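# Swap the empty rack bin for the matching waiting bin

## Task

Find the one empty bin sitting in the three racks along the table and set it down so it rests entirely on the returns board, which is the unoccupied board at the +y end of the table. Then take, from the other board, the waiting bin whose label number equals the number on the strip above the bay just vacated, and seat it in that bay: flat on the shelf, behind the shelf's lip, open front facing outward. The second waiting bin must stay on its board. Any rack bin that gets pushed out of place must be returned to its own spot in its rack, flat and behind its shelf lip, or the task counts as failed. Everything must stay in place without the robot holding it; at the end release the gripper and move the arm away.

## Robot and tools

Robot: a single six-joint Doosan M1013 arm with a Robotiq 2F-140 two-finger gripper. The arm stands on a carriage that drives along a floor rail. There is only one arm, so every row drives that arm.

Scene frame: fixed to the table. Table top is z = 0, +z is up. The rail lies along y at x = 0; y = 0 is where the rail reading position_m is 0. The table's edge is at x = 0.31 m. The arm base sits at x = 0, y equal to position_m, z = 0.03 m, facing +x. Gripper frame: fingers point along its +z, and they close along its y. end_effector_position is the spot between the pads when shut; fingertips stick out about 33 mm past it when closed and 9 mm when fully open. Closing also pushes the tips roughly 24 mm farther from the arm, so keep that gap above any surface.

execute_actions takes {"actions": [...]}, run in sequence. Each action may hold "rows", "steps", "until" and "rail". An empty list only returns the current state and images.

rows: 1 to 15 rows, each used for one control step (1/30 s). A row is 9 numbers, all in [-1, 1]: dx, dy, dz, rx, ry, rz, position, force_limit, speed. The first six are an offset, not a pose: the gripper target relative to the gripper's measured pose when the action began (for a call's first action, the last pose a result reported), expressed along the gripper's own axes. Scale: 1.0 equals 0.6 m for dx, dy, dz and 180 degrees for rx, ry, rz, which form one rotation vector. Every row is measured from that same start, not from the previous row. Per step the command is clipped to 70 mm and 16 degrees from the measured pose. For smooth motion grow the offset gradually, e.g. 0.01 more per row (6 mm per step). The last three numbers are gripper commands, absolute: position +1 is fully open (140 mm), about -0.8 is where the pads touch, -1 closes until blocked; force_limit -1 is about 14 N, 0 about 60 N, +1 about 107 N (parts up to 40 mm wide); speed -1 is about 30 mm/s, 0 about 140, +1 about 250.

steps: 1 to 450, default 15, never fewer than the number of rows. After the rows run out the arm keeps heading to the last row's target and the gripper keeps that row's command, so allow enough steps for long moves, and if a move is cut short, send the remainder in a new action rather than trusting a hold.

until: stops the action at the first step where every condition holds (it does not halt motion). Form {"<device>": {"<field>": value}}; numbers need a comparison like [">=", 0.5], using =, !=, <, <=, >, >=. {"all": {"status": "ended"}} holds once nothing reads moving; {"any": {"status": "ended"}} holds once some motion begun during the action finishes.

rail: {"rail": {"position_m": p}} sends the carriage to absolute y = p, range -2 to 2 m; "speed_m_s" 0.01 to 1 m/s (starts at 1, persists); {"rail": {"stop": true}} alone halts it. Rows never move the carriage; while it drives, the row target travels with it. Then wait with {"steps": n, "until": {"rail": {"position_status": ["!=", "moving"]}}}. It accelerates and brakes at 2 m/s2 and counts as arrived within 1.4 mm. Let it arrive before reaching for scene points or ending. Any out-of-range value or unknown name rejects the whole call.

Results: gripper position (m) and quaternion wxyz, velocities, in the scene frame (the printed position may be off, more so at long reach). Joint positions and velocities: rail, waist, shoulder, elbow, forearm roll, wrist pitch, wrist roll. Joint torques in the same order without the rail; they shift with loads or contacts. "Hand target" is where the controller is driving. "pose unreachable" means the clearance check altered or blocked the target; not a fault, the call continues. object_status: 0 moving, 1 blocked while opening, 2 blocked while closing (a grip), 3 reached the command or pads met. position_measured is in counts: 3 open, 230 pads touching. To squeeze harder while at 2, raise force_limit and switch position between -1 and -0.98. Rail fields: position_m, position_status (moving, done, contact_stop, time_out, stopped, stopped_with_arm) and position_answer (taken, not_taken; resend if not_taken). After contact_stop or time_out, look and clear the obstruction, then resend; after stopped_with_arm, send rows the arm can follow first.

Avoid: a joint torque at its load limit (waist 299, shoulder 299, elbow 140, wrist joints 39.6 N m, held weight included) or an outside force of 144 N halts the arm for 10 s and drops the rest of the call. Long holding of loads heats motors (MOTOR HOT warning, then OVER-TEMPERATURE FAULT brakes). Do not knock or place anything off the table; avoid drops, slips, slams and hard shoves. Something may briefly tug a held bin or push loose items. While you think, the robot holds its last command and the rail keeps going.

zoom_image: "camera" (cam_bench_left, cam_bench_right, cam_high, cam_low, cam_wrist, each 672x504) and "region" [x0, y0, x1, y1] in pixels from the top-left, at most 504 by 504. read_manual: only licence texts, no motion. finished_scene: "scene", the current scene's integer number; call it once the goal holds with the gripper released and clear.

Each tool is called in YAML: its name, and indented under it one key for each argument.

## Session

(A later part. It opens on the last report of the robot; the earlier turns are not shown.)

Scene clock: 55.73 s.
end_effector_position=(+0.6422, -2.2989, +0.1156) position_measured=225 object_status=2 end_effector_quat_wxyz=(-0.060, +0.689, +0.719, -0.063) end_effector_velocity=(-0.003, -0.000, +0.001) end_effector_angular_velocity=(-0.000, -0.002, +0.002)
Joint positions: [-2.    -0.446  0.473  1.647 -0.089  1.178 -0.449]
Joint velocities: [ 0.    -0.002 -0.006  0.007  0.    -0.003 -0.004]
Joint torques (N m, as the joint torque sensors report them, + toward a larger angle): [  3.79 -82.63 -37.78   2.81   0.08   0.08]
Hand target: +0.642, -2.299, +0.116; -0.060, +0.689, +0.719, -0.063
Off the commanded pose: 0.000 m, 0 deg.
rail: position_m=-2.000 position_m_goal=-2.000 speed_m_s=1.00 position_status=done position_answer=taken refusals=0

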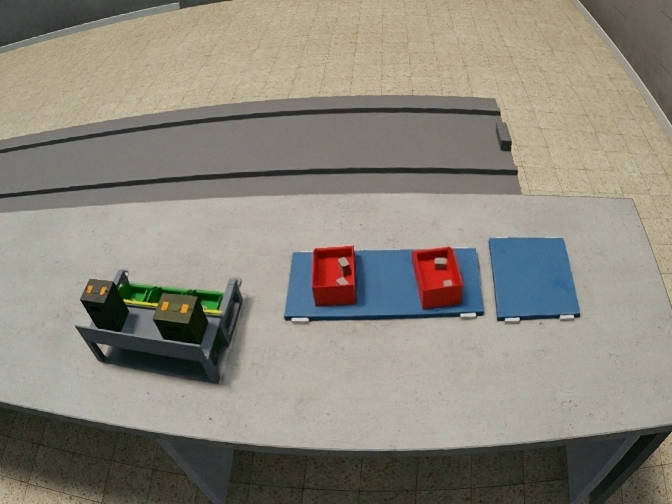

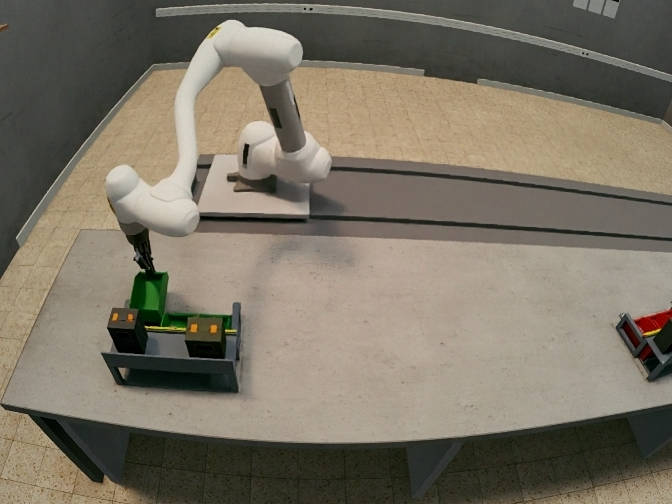

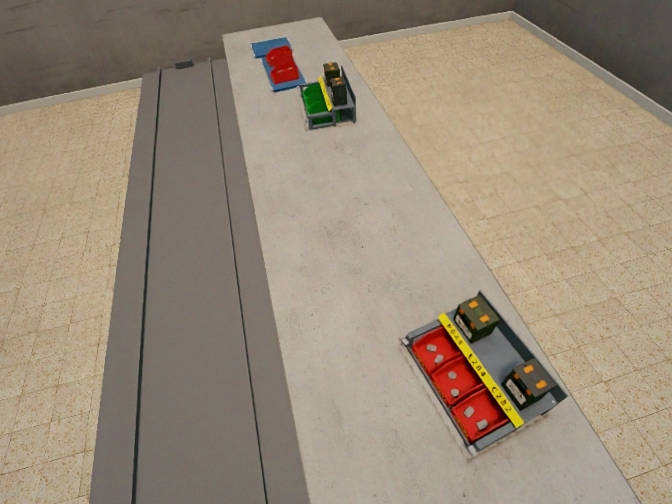

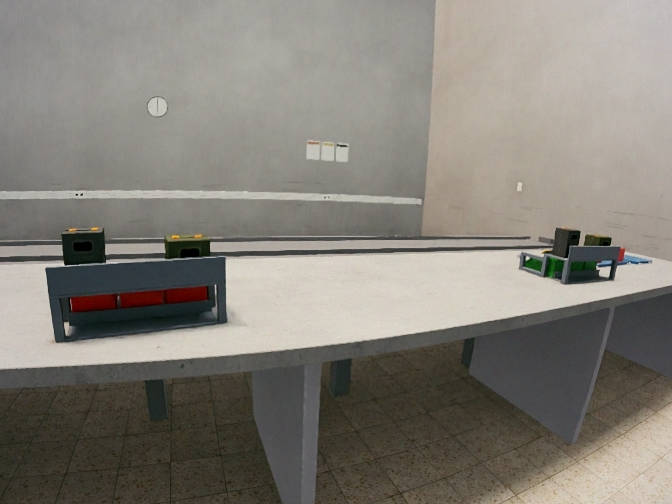

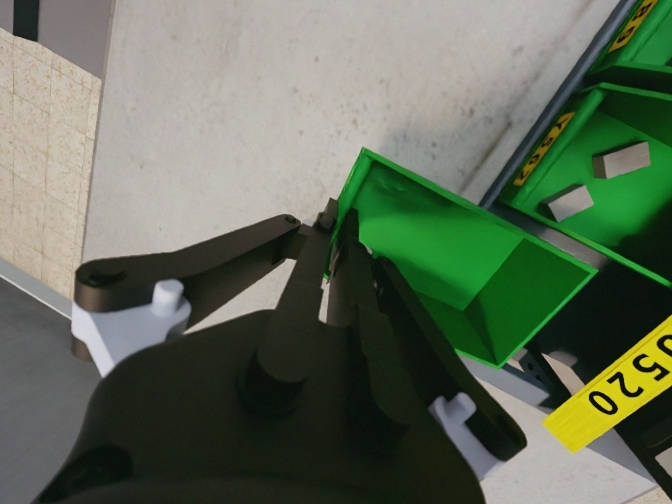

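execute_actions:
  actions:
    - {"rows":[[0,-0.01,-0.02,-0.005,0,0,-1,1,0],[0,-0.03,-0.04,-0.01,0,0,-1,1,0],[0,-0.05,-0.06,-0.015,0,0,-1,1,0],[0,-0.075,-0.08,-0.02,0,0,-1,1,0],[0,-0.1,-0.1,-0.025,0,0,-1,1,0],[0,-0.125,-0.12,-0.03,0,0,-1,1,0],[0,-0.15,-0.14,-0.035,0,0,-1,1,0],[0,-0.175,-0.16,-0.04,0,0,-1,1,0],[0,-0.2,-0.18,-0.045,0,0,-1,1,0],[0,-0.225,-0.2,-0.05,0,0,-1,1,0],[0,-0.25,-0.21,-0.0556,0,0,-1,1,0],[0,-0.276,-0.222,-0.0556,0,0,-1,1,0]],"steps":20}
    - {"rail":{"position_m":2.0},"rows":[[0,0,0,0,0,0.014,-1,1,0]],"steps":20}
    - {"rows":[[0.02,0,0,0,0,0,-1,1,0],[0.05,0,0,0,0,0,-1,1,0],[0.08,0,0,0,0,0,-1,1,0],[0.11,0,0,0,0,0,-1,1,0],[0.14,0,0,0,0,0,-1,1,0],[0.17,0,0,0,0,0,-1,1,0],[0.2,0,0,0,0,0,-1,1,0],[0.23,0,0,0,0,0,-1,1,0],[0.26,0,0,0,0,0,-1,1,0],[0.29,0,0,0,0,0,-1,1,0],[0.32,0,0,0,0,0,-1,1,0],[0.35,0,0,0,0,0,-1,1,0],[0.38,0,0,0,0,0,-1,1,0],[0.41,0,0,0,0,0,-1,1,0],[0.5,0,0,0,0,0,-1,1,0]],"steps":30}
    - {"rows":[[0.02,0,0,0,0,0,-1,1,0],[0.05,0,0,0,0,0,-1,1,0],[0.08,0,0,0,0,0,-1,1,0],[0.11,0,0,0,0,0,-1,1,0],[0.14,0,0,0,0,0,-1,1,0],[0.17,0,0,0,0,0,-1,1,0],[0.2,0,0,0,0,0,-1,1,0],[0.23,0,0,0,0,0,-1,1,0],[0.26,0,0,0,0,0,-1,1,0],[0.29,0,0,0,0,0,-1,1,0],[0.32,0,0,0,0,0,-1,1,0],[0.35,0,0,0,0,0,-1,1,0],[0.38,0,0,0,0,0,-1,1,0],[0.41,0,0,0,0,0,-1,1,0],[0.5,0,0,0,0,0,-1,1,0]],"steps":30}
    - {"steps":150,"until":{"rail":{"position_status":["!=","moving"]}}}

Scene clock: 71.50 s.
end_effector_position=(+0.5058, +2.2965, +0.2742) position_measured=225 object_status=2 end_effector_quat_wxyz=(+0.000, +0.707, +0.707, +0.000) end_effector_velocity=(+0.001, +0.001, +0.002) end_effector_angular_velocity=(+0.002, -0.003, -0.000)
Joint positions: [2.    0.472 0.098 1.825 0.    1.218 0.473]
Joint velocities: [ 0.     0.    -0.001 -0.003  0.    -0.     0.   ]
Joint torques (N m, as the joint torque sensors report them, + toward a larger angle): [  6.83 -53.63 -45.09   3.74  -0.71  -0.02]
Hand target: +0.506, +2.296, +0.274; -0.000, +0.708, +0.707, +0.000
Off the commanded pose: 0.001 m, 0 deg.
rail: position_m=2.000 position_m_goal=2.000 speed_m_s=1.00 position_status=done position_answer=taken refusals=0

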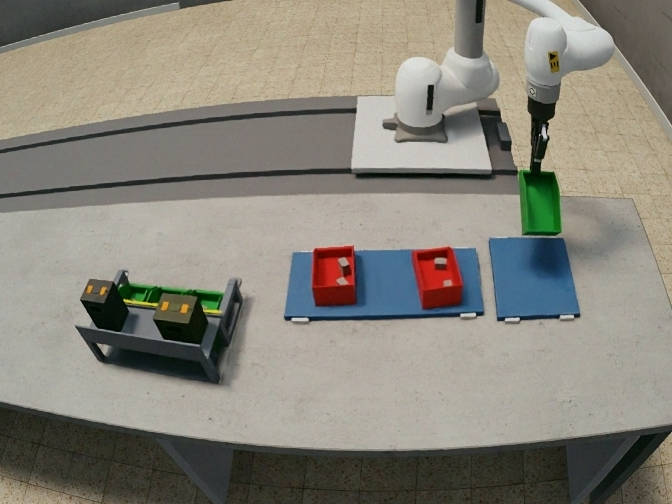

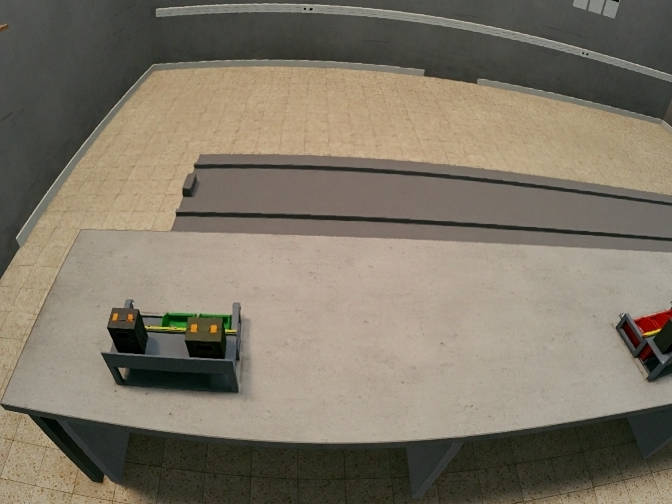

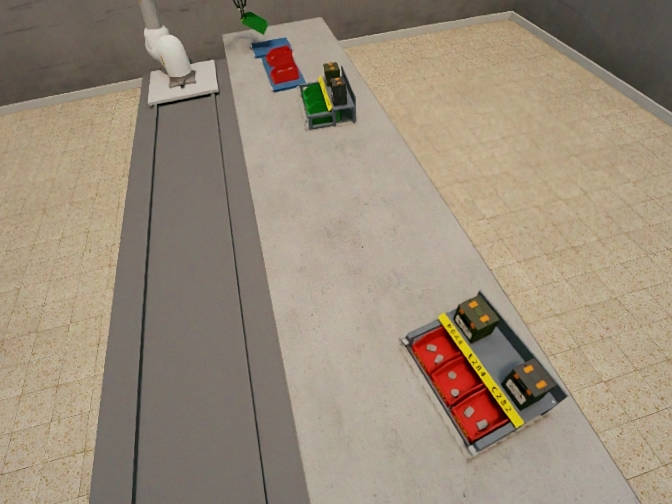

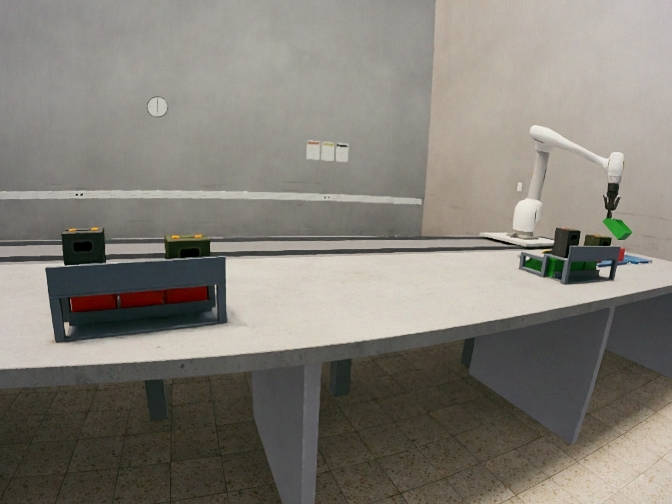

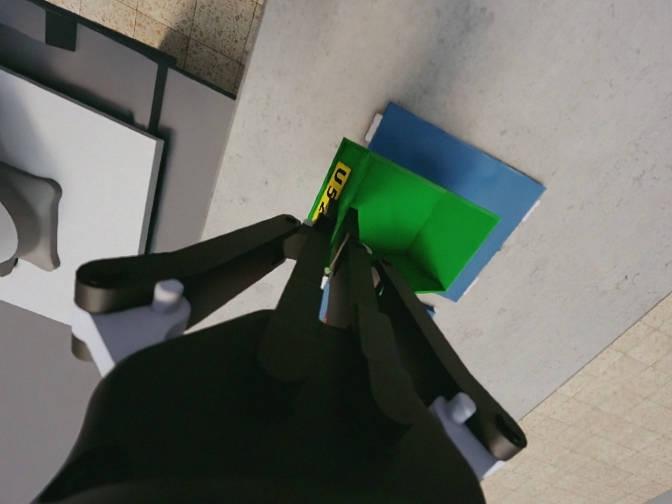

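zoom_image:
  camera: "cam_low"
  region: [540, 160, 672, 280]

zoom_image:
  camera: "cam_high"
  region: [200, 0, 330, 100]

Region (540, 160, 672, 280) of cam_low's 672x504 image, scaled by 3.818, with more detail than that image has; it fills the top 458 rows of this view, and the rest is white.

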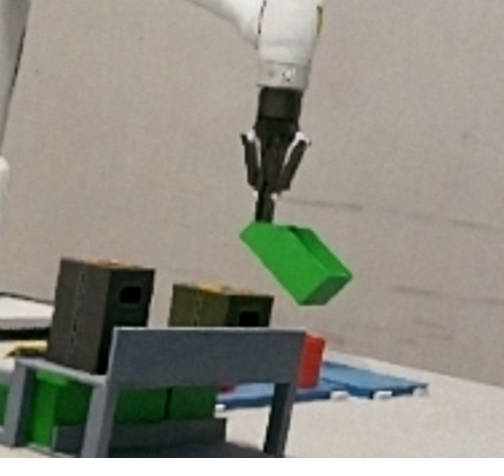

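Region (200, 0, 330, 100) of cam_high's 672x504 image, scaled by 3.877, with more detail than that image has; it fills the top 388 rows of this view, and the rest is white.

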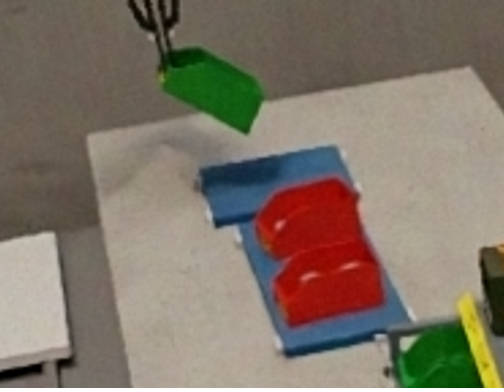

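execute_actions:
  actions:
    - {"rows":[[0,0.003,0.005,-0.005,0,0,-1,1,0],[0,0.008,0.015,-0.012,0,0,-1,1,0],[0,0.015,0.03,-0.025,0,0,-1,1,0],[0,0.022,0.045,-0.04,0,0,-1,1,0],[0,0.03,0.06,-0.055,0,0,-1,1,0],[0,0.037,0.075,-0.07,0,0,-1,1,0],[0,0.045,0.09,-0.085,0,0,-1,1,0],[0,0.052,0.105,-0.1,0,0,-1,1,0],[0,0.06,0.12,-0.115,0,0,-1,1,0],[0,0.067,0.135,-0.13,0,0,-1,1,0],[0,0.075,0.15,-0.145,0,0,-1,1,0],[0,0.082,0.165,-0.16,0,0,-1,1,0],[0,0.09,0.18,-0.175,0,0,-1,1,0],[0,0.095,0.2,-0.19,0,0,-1,1,0],[0,0.1,0.217,-0.2,0,0,-1,1,0]],"steps":30}

zoom_image:
  camera: "cam_high"
  region: [200, 0, 330, 100]

Scene clock: 82.63 s.
end_effector_position=(+0.5660, +2.2976, +0.1451) position_measured=225 object_status=2 end_effector_quat_wxyz=(+0.207, +0.672, +0.677, +0.216) end_effector_velocity=(-0.002, -0.008, -0.006) end_effector_angular_velocity=(-0.105, -0.165, -0.114)
Joint positions: [ 2.     0.589  0.107  2.214 -0.845  0.42   1.295]
Joint velocities: [ 0.     0.13   0.034  0.051 -0.684  0.116  0.789]
Joint torques (N m, as the joint torque sensors report them, + toward a larger angle): [  1.39 -44.64 -32.78   1.07  -0.9   -0.12]
Hand target: +0.566, +2.297, +0.145; +0.215, +0.673, +0.674, +0.217
Off the commanded pose: 0.002 m, 1 deg.
rail: position_m=2.000 position_m_goal=2.000 speed_m_s=1.00 position_status=done position_answer=taken refusals=0

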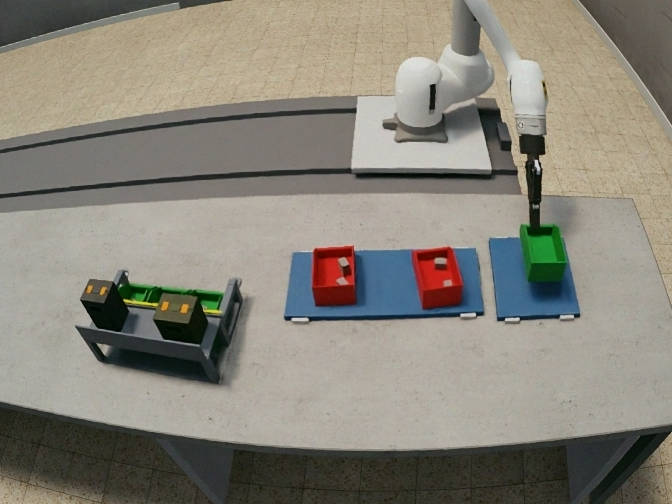

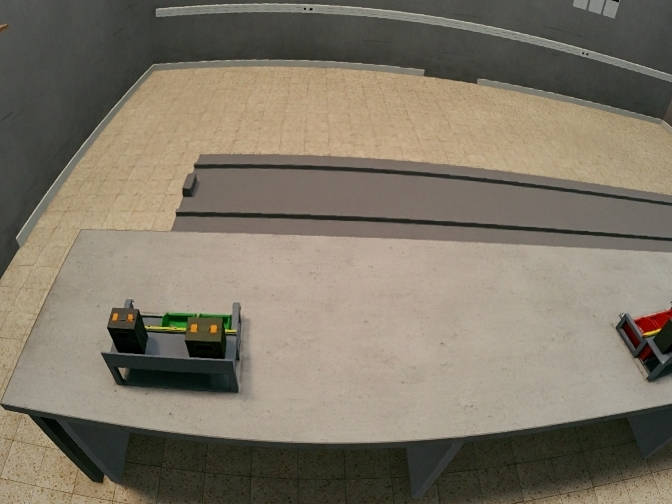

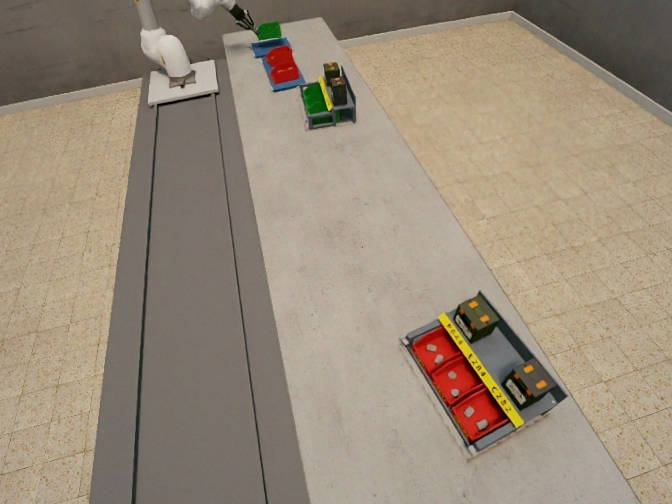

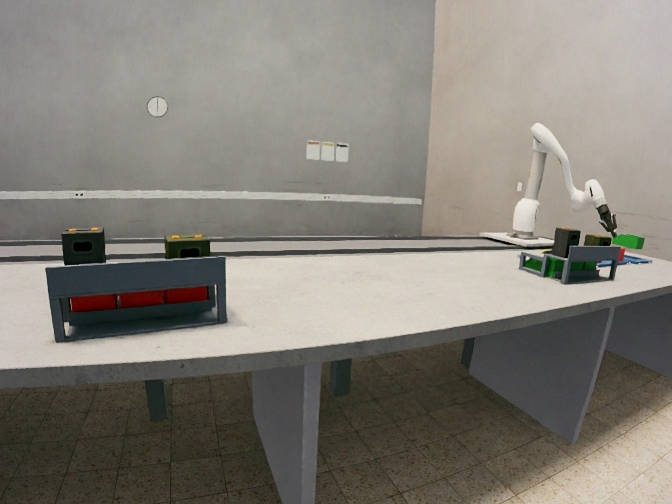

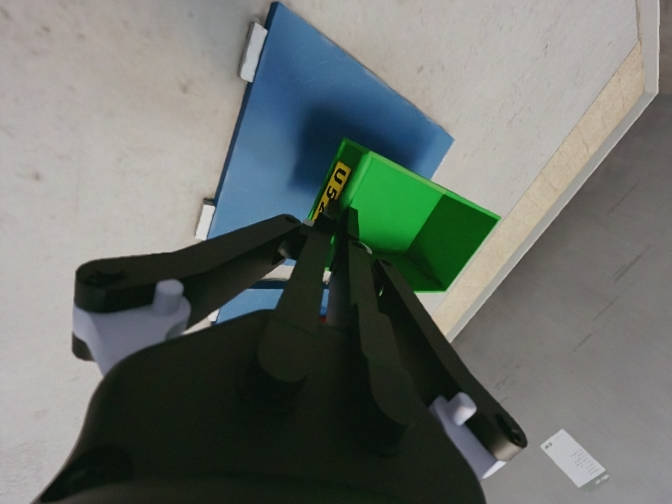

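Region (200, 0, 330, 100) of cam_high's 672x504 image, scaled by 3.877, with more detail than that image has; it fills the top 388 rows of this view, and the rest is white.

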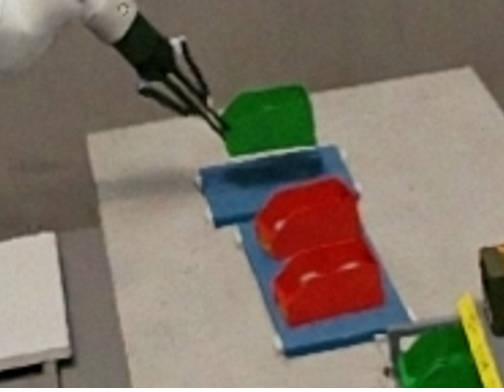

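execute_actions:
  actions:
    - {"rows":[[0,-0.005,0.007,-0.004,0,0,-1,1,0],[0,-0.012,0.017,-0.004,0,0,-1,1,0],[0,-0.02,0.028,-0.004,0,0,-1,1,0],[0,-0.028,0.039,-0.004,0,0,-1,1,0],[0,-0.036,0.05,-0.004,0,0,-1,1,0],[0,-0.044,0.061,-0.004,0,0,-1,1,0],[0,-0.051,0.072,-0.004,0,0,-1,1,0],[0,-0.057,0.08,-0.004,0,0,-1,1,0],[0,-0.062,0.087,-0.004,0,0,-1,1,0],[0,-0.065,0.091,-0.004,0,0,-1,1,0]],"steps":20}

zoom_image:
  camera: "cam_high"
  region: [200, 0, 330, 100]

Scene clock: 86.93 s.
end_effector_position=(+0.5651, +2.2984, +0.0780) position_measured=225 object_status=2 end_effector_quat_wxyz=(+0.211, +0.671, +0.676, +0.220) end_effector_velocity=(-0.000, -0.001, -0.001) end_effector_angular_velocity=(-0.001, -0.018, -0.004)
Joint positions: [ 2.     0.595  0.208  2.269 -1.215  0.34   1.693]
Joint velocities: [ 0.     0.007  0.003  0.01  -0.086  0.005  0.093]
Joint torques (N m, as the joint torque sensors report them, + toward a larger angle): [  2.26 -51.21 -26.82  -0.49   0.06   0.14]
Hand target: +0.565, +2.298, +0.078; +0.211, +0.671, +0.676, +0.220
Off the commanded pose: 0.000 m, 0 deg.
rail: position_m=2.000 position_m_goal=2.000 speed_m_s=1.00 position_status=done position_answer=taken refusals=0

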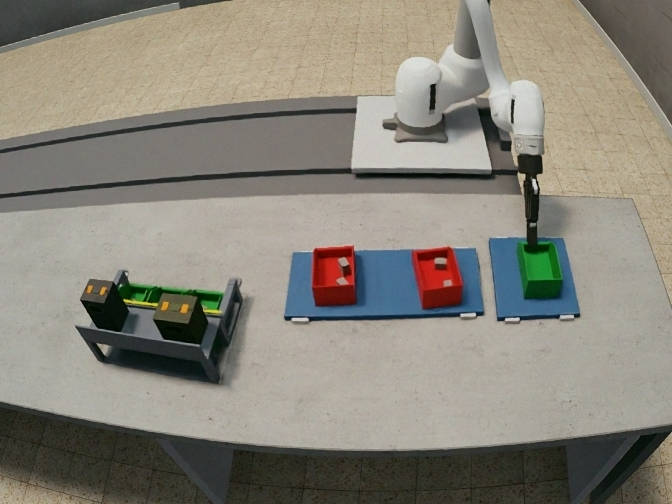

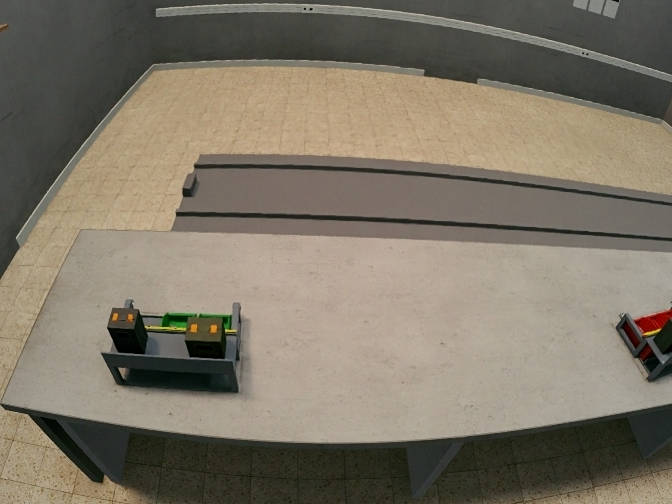

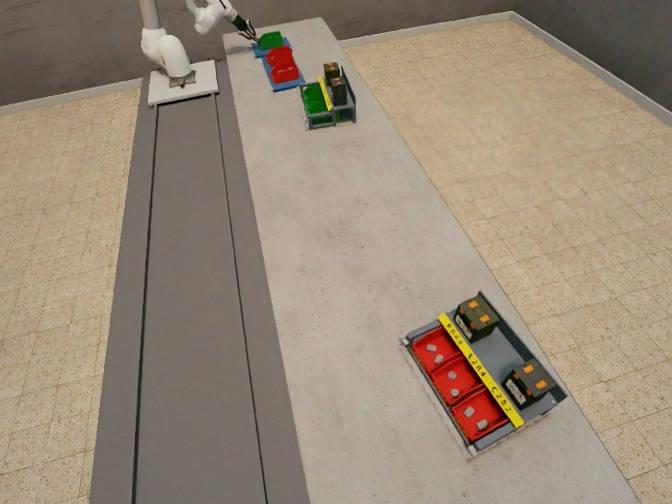

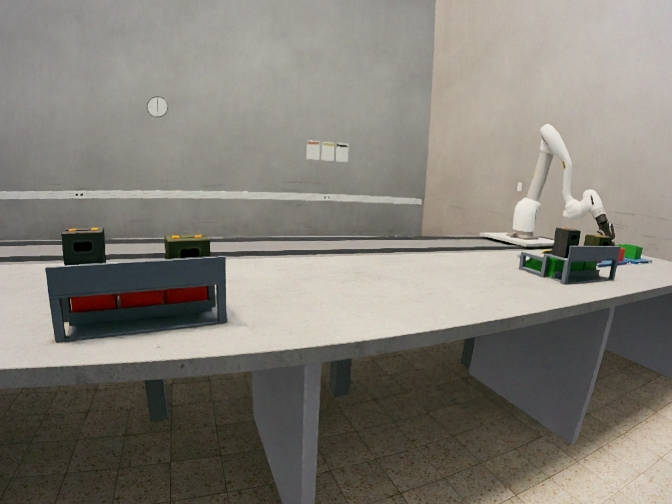

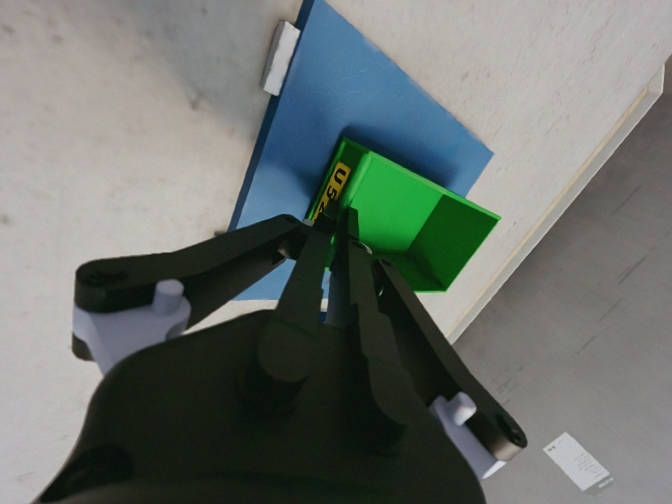

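Region (200, 0, 330, 100) of cam_high's 672x504 image, scaled by 3.877, with more detail than that image has; it fills the top 388 rows of this view, and the rest is white.

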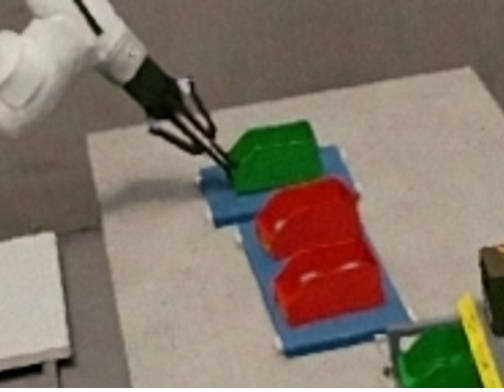

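execute_actions:
  actions:
    - {"rows":[[0,-0.003,0.004,0,0,0,-1,1,0],[0,-0.005,0.007,0,0,0,-1,1,0]],"steps":8}
    - {"rows":[[0,0,0,0,0,0,-0.5,1,0]],"steps":10}
    - {"rows":[[0,0,-0.03,0,0,0,-0.5,1,0],[0,0,-0.07,0,0,0,-0.5,1,0],[0,0,-0.12,0,0,0,-0.5,1,0],[0,0,-0.2,0,0,0,-0.5,1,0]],"steps":12}
    - {"rail":{"position_m":1.55},"steps":60,"until":{"rail":{"position_status":["!=","moving"]}}}

Scene clock: 92.90 s.
end_effector_position=(+0.4955, +1.8466, +0.1709) position_measured=192 object_status=3 end_effector_quat_wxyz=(+0.211, +0.670, +0.676, +0.220) end_effector_velocity=(-0.000, -0.015, -0.001) end_effector_angular_velocity=(-0.001, +0.001, -0.000)
Joint positions: [ 1.549  0.686 -0.013  2.285 -0.831  0.503  1.345]
Joint velocities: [-0.015 -0.     0.001 -0.     0.    -0.     0.   ]
Joint torques (N m, as the joint torque sensors report them, + toward a larger angle): [  3.93 -21.22 -35.53   1.77  -1.18   0.01]
Hand target: +0.495, +1.847, +0.171; +0.211, +0.670, +0.676, +0.220
Off the commanded pose: 0.000 m, 0 deg.
rail: position_m=1.549 position_m_goal=1.550 speed_m_s=1.00 position_status=done position_answer=taken refusals=0

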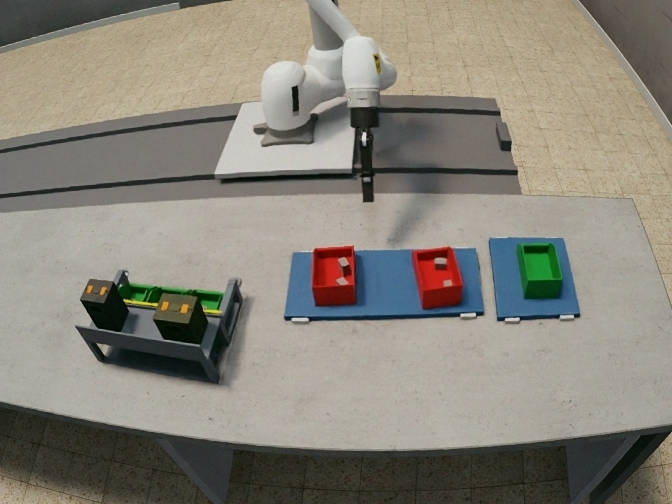

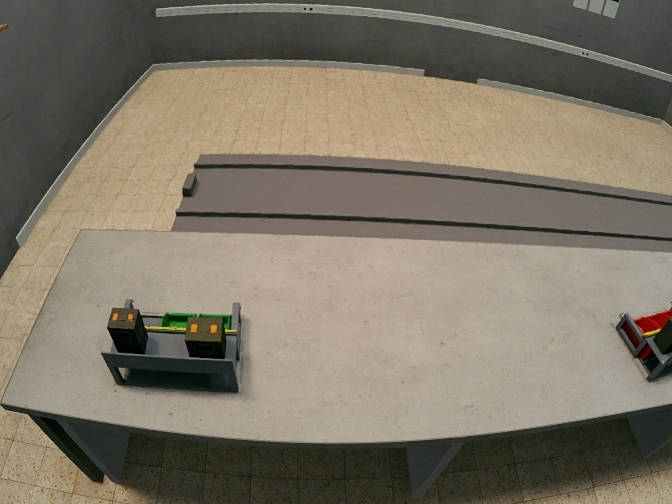

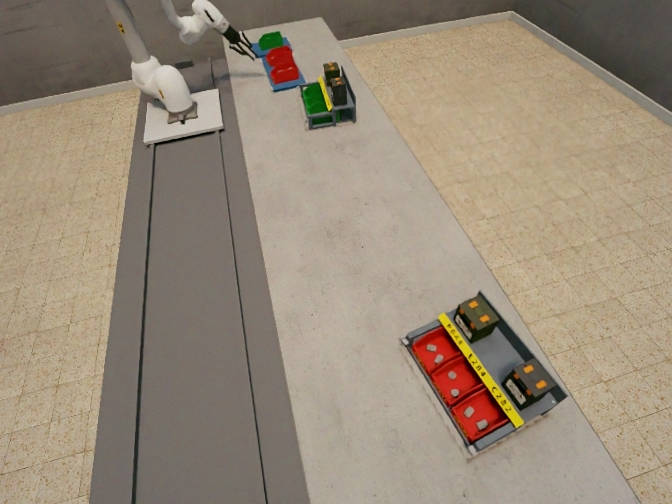

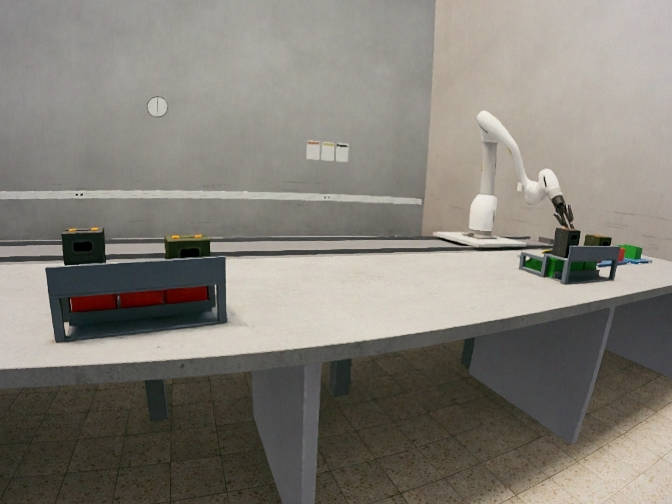

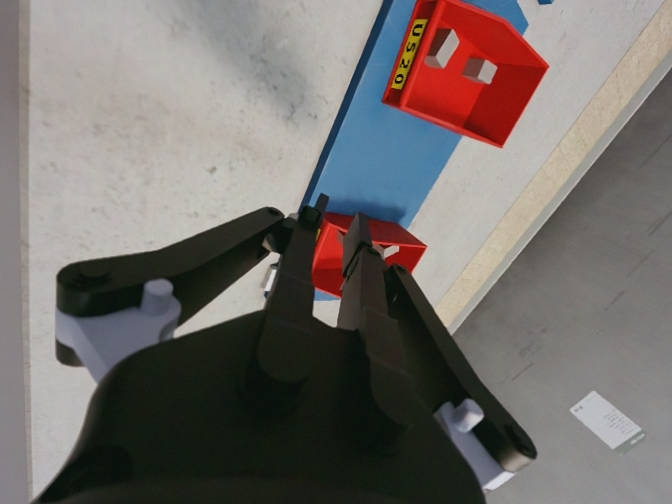

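execute_actions:
  actions:
    - {"rows":[[0,0.093,0.128,0.1973,-0.0041,0.0027,-0.5,1,0]],"rail":{"position_m":1.71},"steps":30}

Scene clock: 97.43 s.
end_effector_position=(+0.5858, +2.0081, +0.1404) position_measured=192 object_status=3 end_effector_quat_wxyz=(+0.000, +0.707, +0.707, +0.001) end_effector_velocity=(+0.000, +0.000, -0.000) end_effector_angular_velocity=(-0.000, +0.002, +0.000)
Joint positions: [1.71  0.418 0.303 1.837 0.    1.001 0.418]
Joint velocities: [-0.    -0.     0.001 -0.001  0.     0.001 -0.001]
Joint torques (N m, as the joint torque sensors report them, + toward a larger angle): [  2.54 -67.91 -35.84   3.01  -0.32   0.  ]
Hand target: +0.586, +2.008, +0.140; -0.000, +0.707, +0.707, +0.000
Off the commanded pose: 0.001 m, 0 deg.
rail: position_m=1.710 position_m_goal=1.710 speed_m_s=1.00 position_status=done position_answer=taken refusals=0

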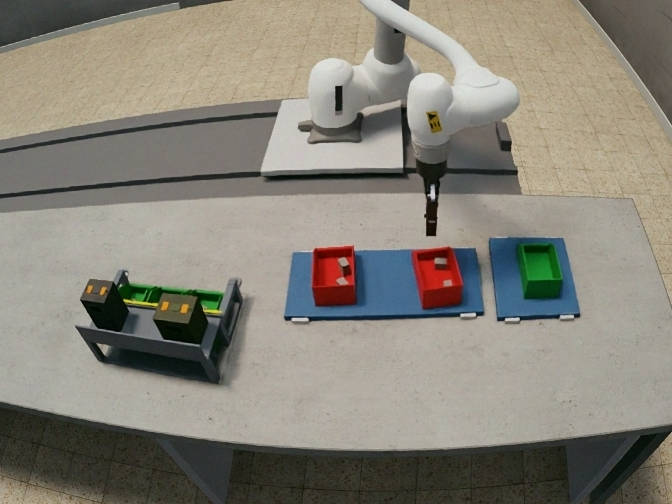

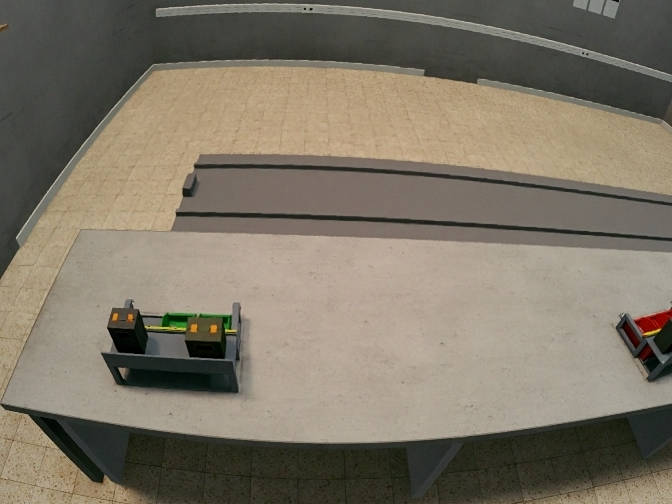

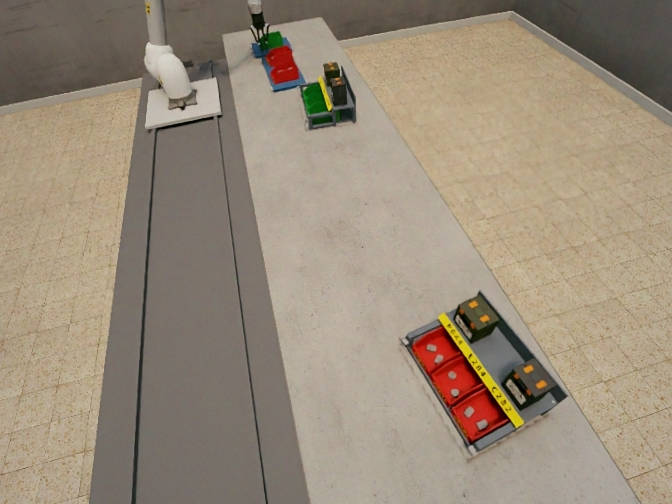

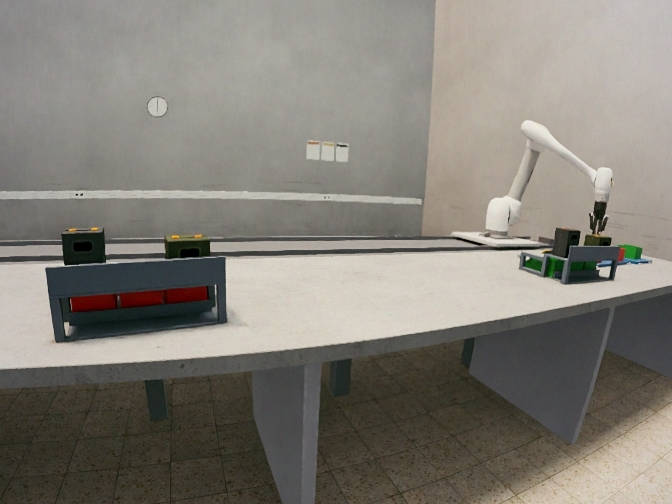

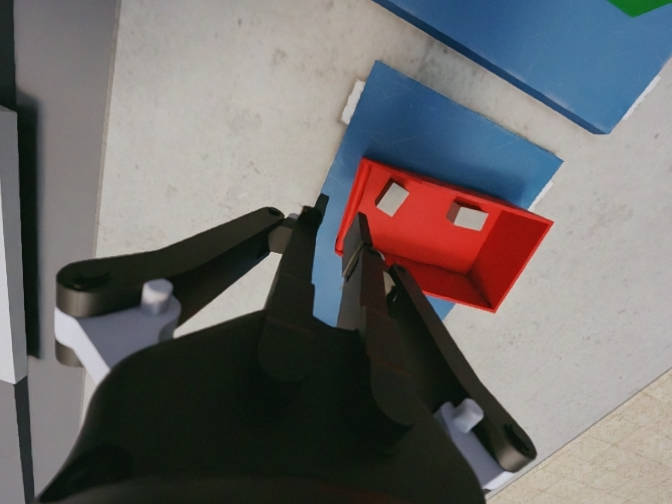

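execute_actions:
  actions:
    - {"rows":[[-0.01,0.015,0.043,0,0,-0.042,-0.5,1,0]],"steps":12}

zoom_image:
  camera: "cam_wrist"
  region: [240, 60, 480, 300]

Scene clock: 101.77 s.
end_effector_position=(+0.5948, +2.0020, +0.1147) position_measured=192 object_status=3 end_effector_quat_wxyz=(+0.000, +0.659, +0.752, +0.000) end_effector_velocity=(-0.000, +0.000, -0.001) end_effector_angular_velocity=(+0.003, +0.002, +0.003)
Joint positions: [1.71  0.404 0.335 1.848 0.    0.958 0.272]
Joint velocities: [ 0.    -0.001  0.001  0.001  0.004 -0.001 -0.007]
Joint torques (N m, as the joint torque sensors report them, + toward a larger angle): [  2.59 -68.74 -35.95   2.84  -0.67  -0.14]
Hand target: +0.595, +2.002, +0.115; +0.000, +0.659, +0.752, +0.001
Off the commanded pose: 0.000 m, 0 deg.
rail: position_m=1.710 position_m_goal=1.710 speed_m_s=1.00 position_status=done position_answer=taken refusals=0

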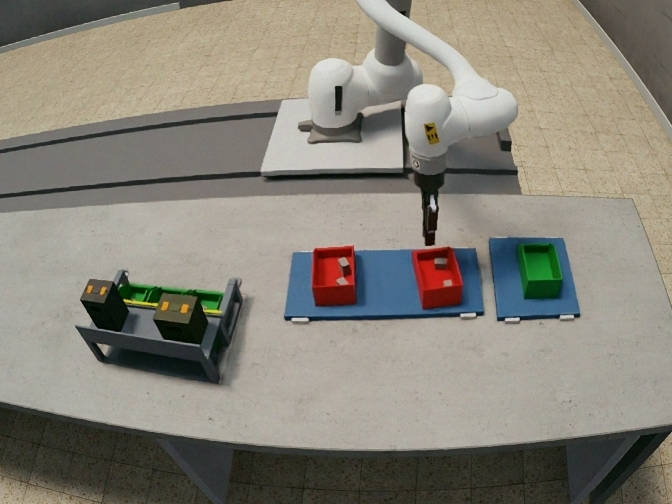

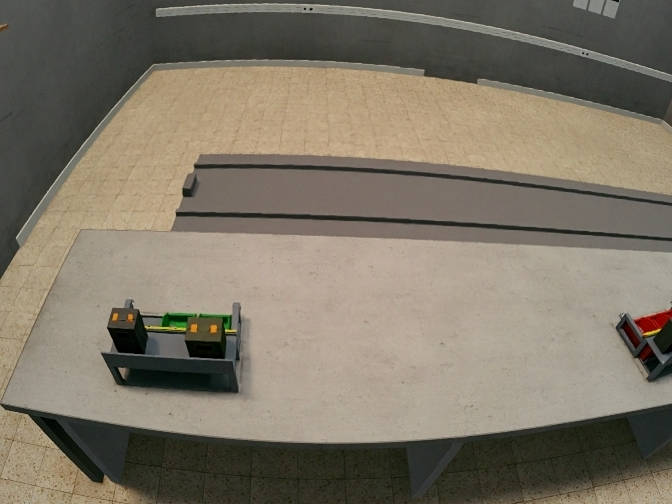

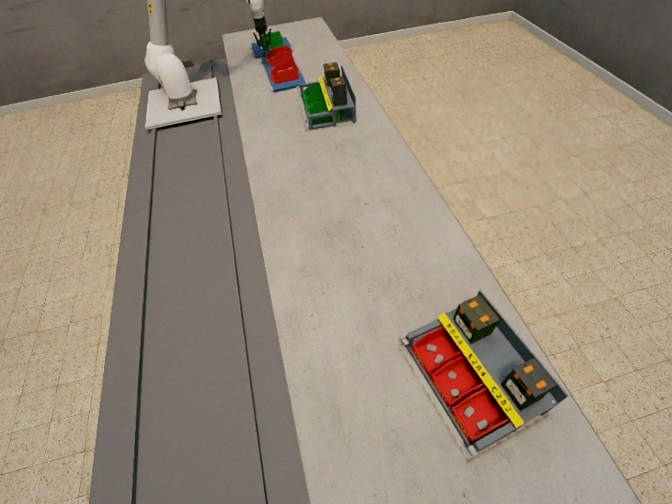

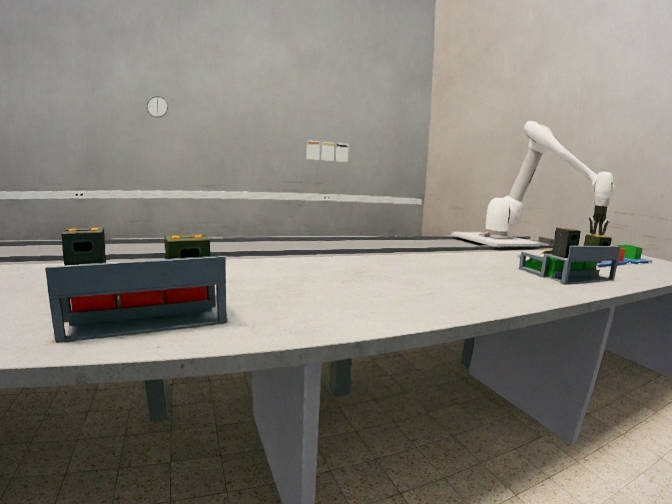

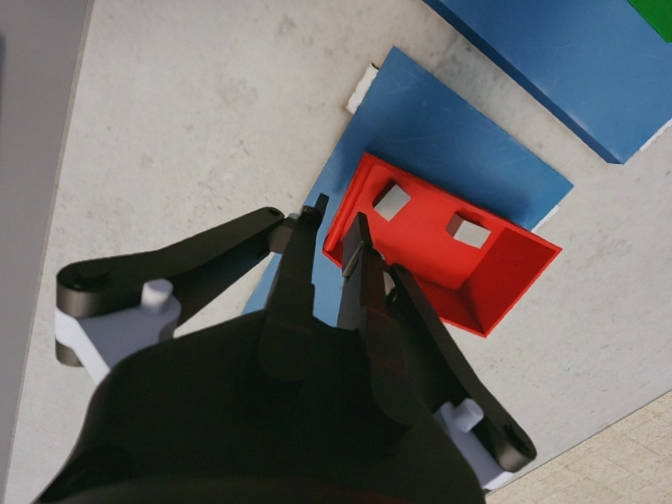

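Region (240, 60, 480, 300) of cam_wrist's 672x504 image, scaled by 2.100, with more detail than that image has.

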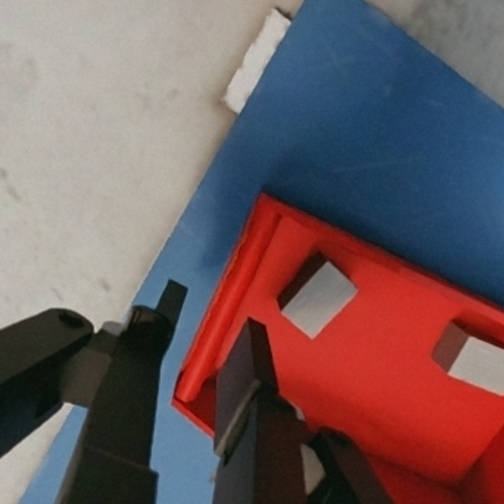

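execute_actions:
  actions:
    - {"rows":[[-0.0035,0.007,0.02,0,0,-0.007,-0.5,1,0],[-0.0035,0.007,0.045,0,0,-0.007,-0.5,1,0],[-0.0035,0.007,0.0745,0,0,-0.007,-0.5,1,0]],"steps":13}
    - {"rows":[[0,0,0,0,0,0,-1,1,0]],"steps":14}
    - {"rows":[[0,0,-0.004,0,0,0,-1,1,0],[0,0,-0.012,0,0,0,-1,1,0],[0,0,-0.024,0,0,0,-1,1,0],[0,0,-0.04,0,0,0,-1,1,0],[0,-0.005,-0.06,0,0,0,-1,1,0],[0,-0.015,-0.08,0,0,0,-1,1,0],[0,-0.03,-0.105,0,0,0,-1,1,0],[0,-0.045,-0.13,0,0,0,-1,1,0],[0,-0.06,-0.155,0,0,0,-1,1,0],[0,-0.08,-0.18,0,0,0,-1,1,0],[0,-0.1,-0.205,0,0,0,-1,1,0],[0,-0.12,-0.23,0,0,0,-1,1,0],[0,-0.14,-0.255,0,0,0,-1,1,0],[0,-0.155,-0.28,0,0,0,-1,1,0],[0,-0.165,-0.3,0,0,0,-1,1,0]],"steps":24}

Scene clock: 110.27 s.
end_effector_position=(+0.5015, +1.9854, +0.2496) position_measured=224 object_status=2 end_effector_quat_wxyz=(-0.000, +0.651, +0.759, +0.000) end_effector_velocity=(-0.002, -0.001, +0.007) end_effector_angular_velocity=(-0.002, +0.000, -0.000)
Joint positions: [1.71  0.441 0.09  1.881 0.    1.17  0.288]
Joint velocities: [ 0.     0.002 -0.007 -0.006 -0.002  0.014  0.003]
Joint torques (N m, as the joint torque sensors report them, + toward a larger angle): [  1.71 -50.69 -40.2    3.22  -0.57  -0.32]
Hand target: +0.501, +1.985, +0.250; +0.000, +0.651, +0.759, +0.001
Off the commanded pose: 0.000 m, 0 deg.
rail: position_m=1.710 position_m_goal=1.710 speed_m_s=1.00 position_status=done position_answer=taken refusals=0

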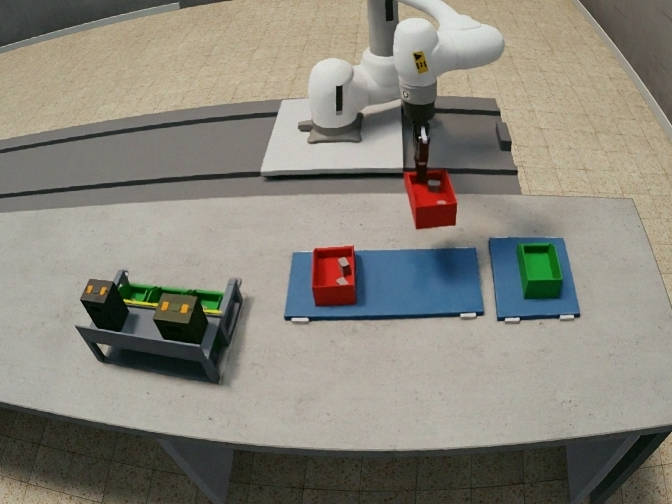

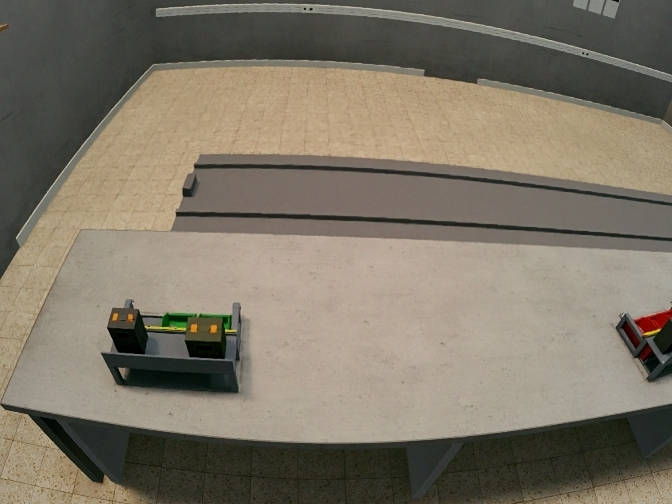

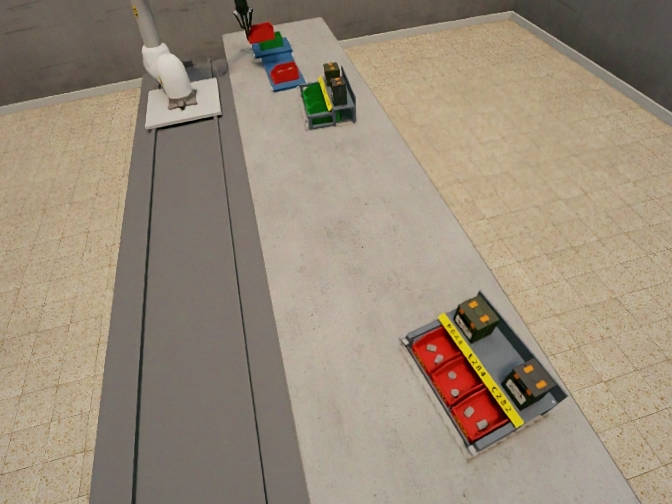

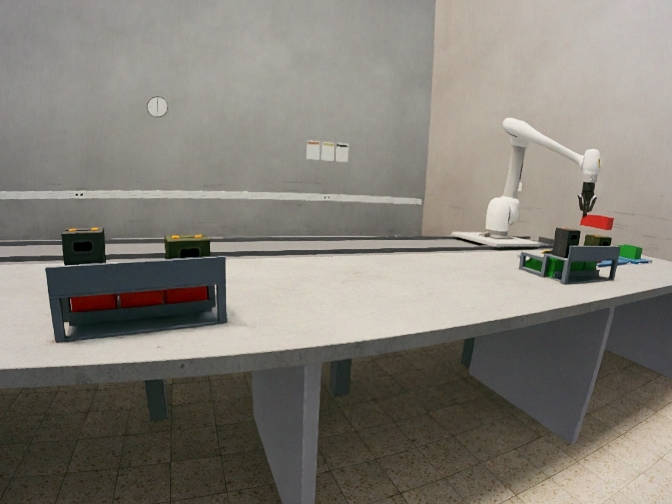

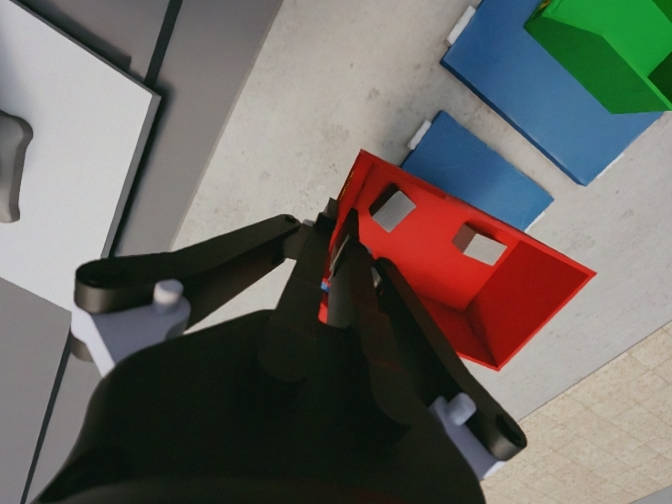

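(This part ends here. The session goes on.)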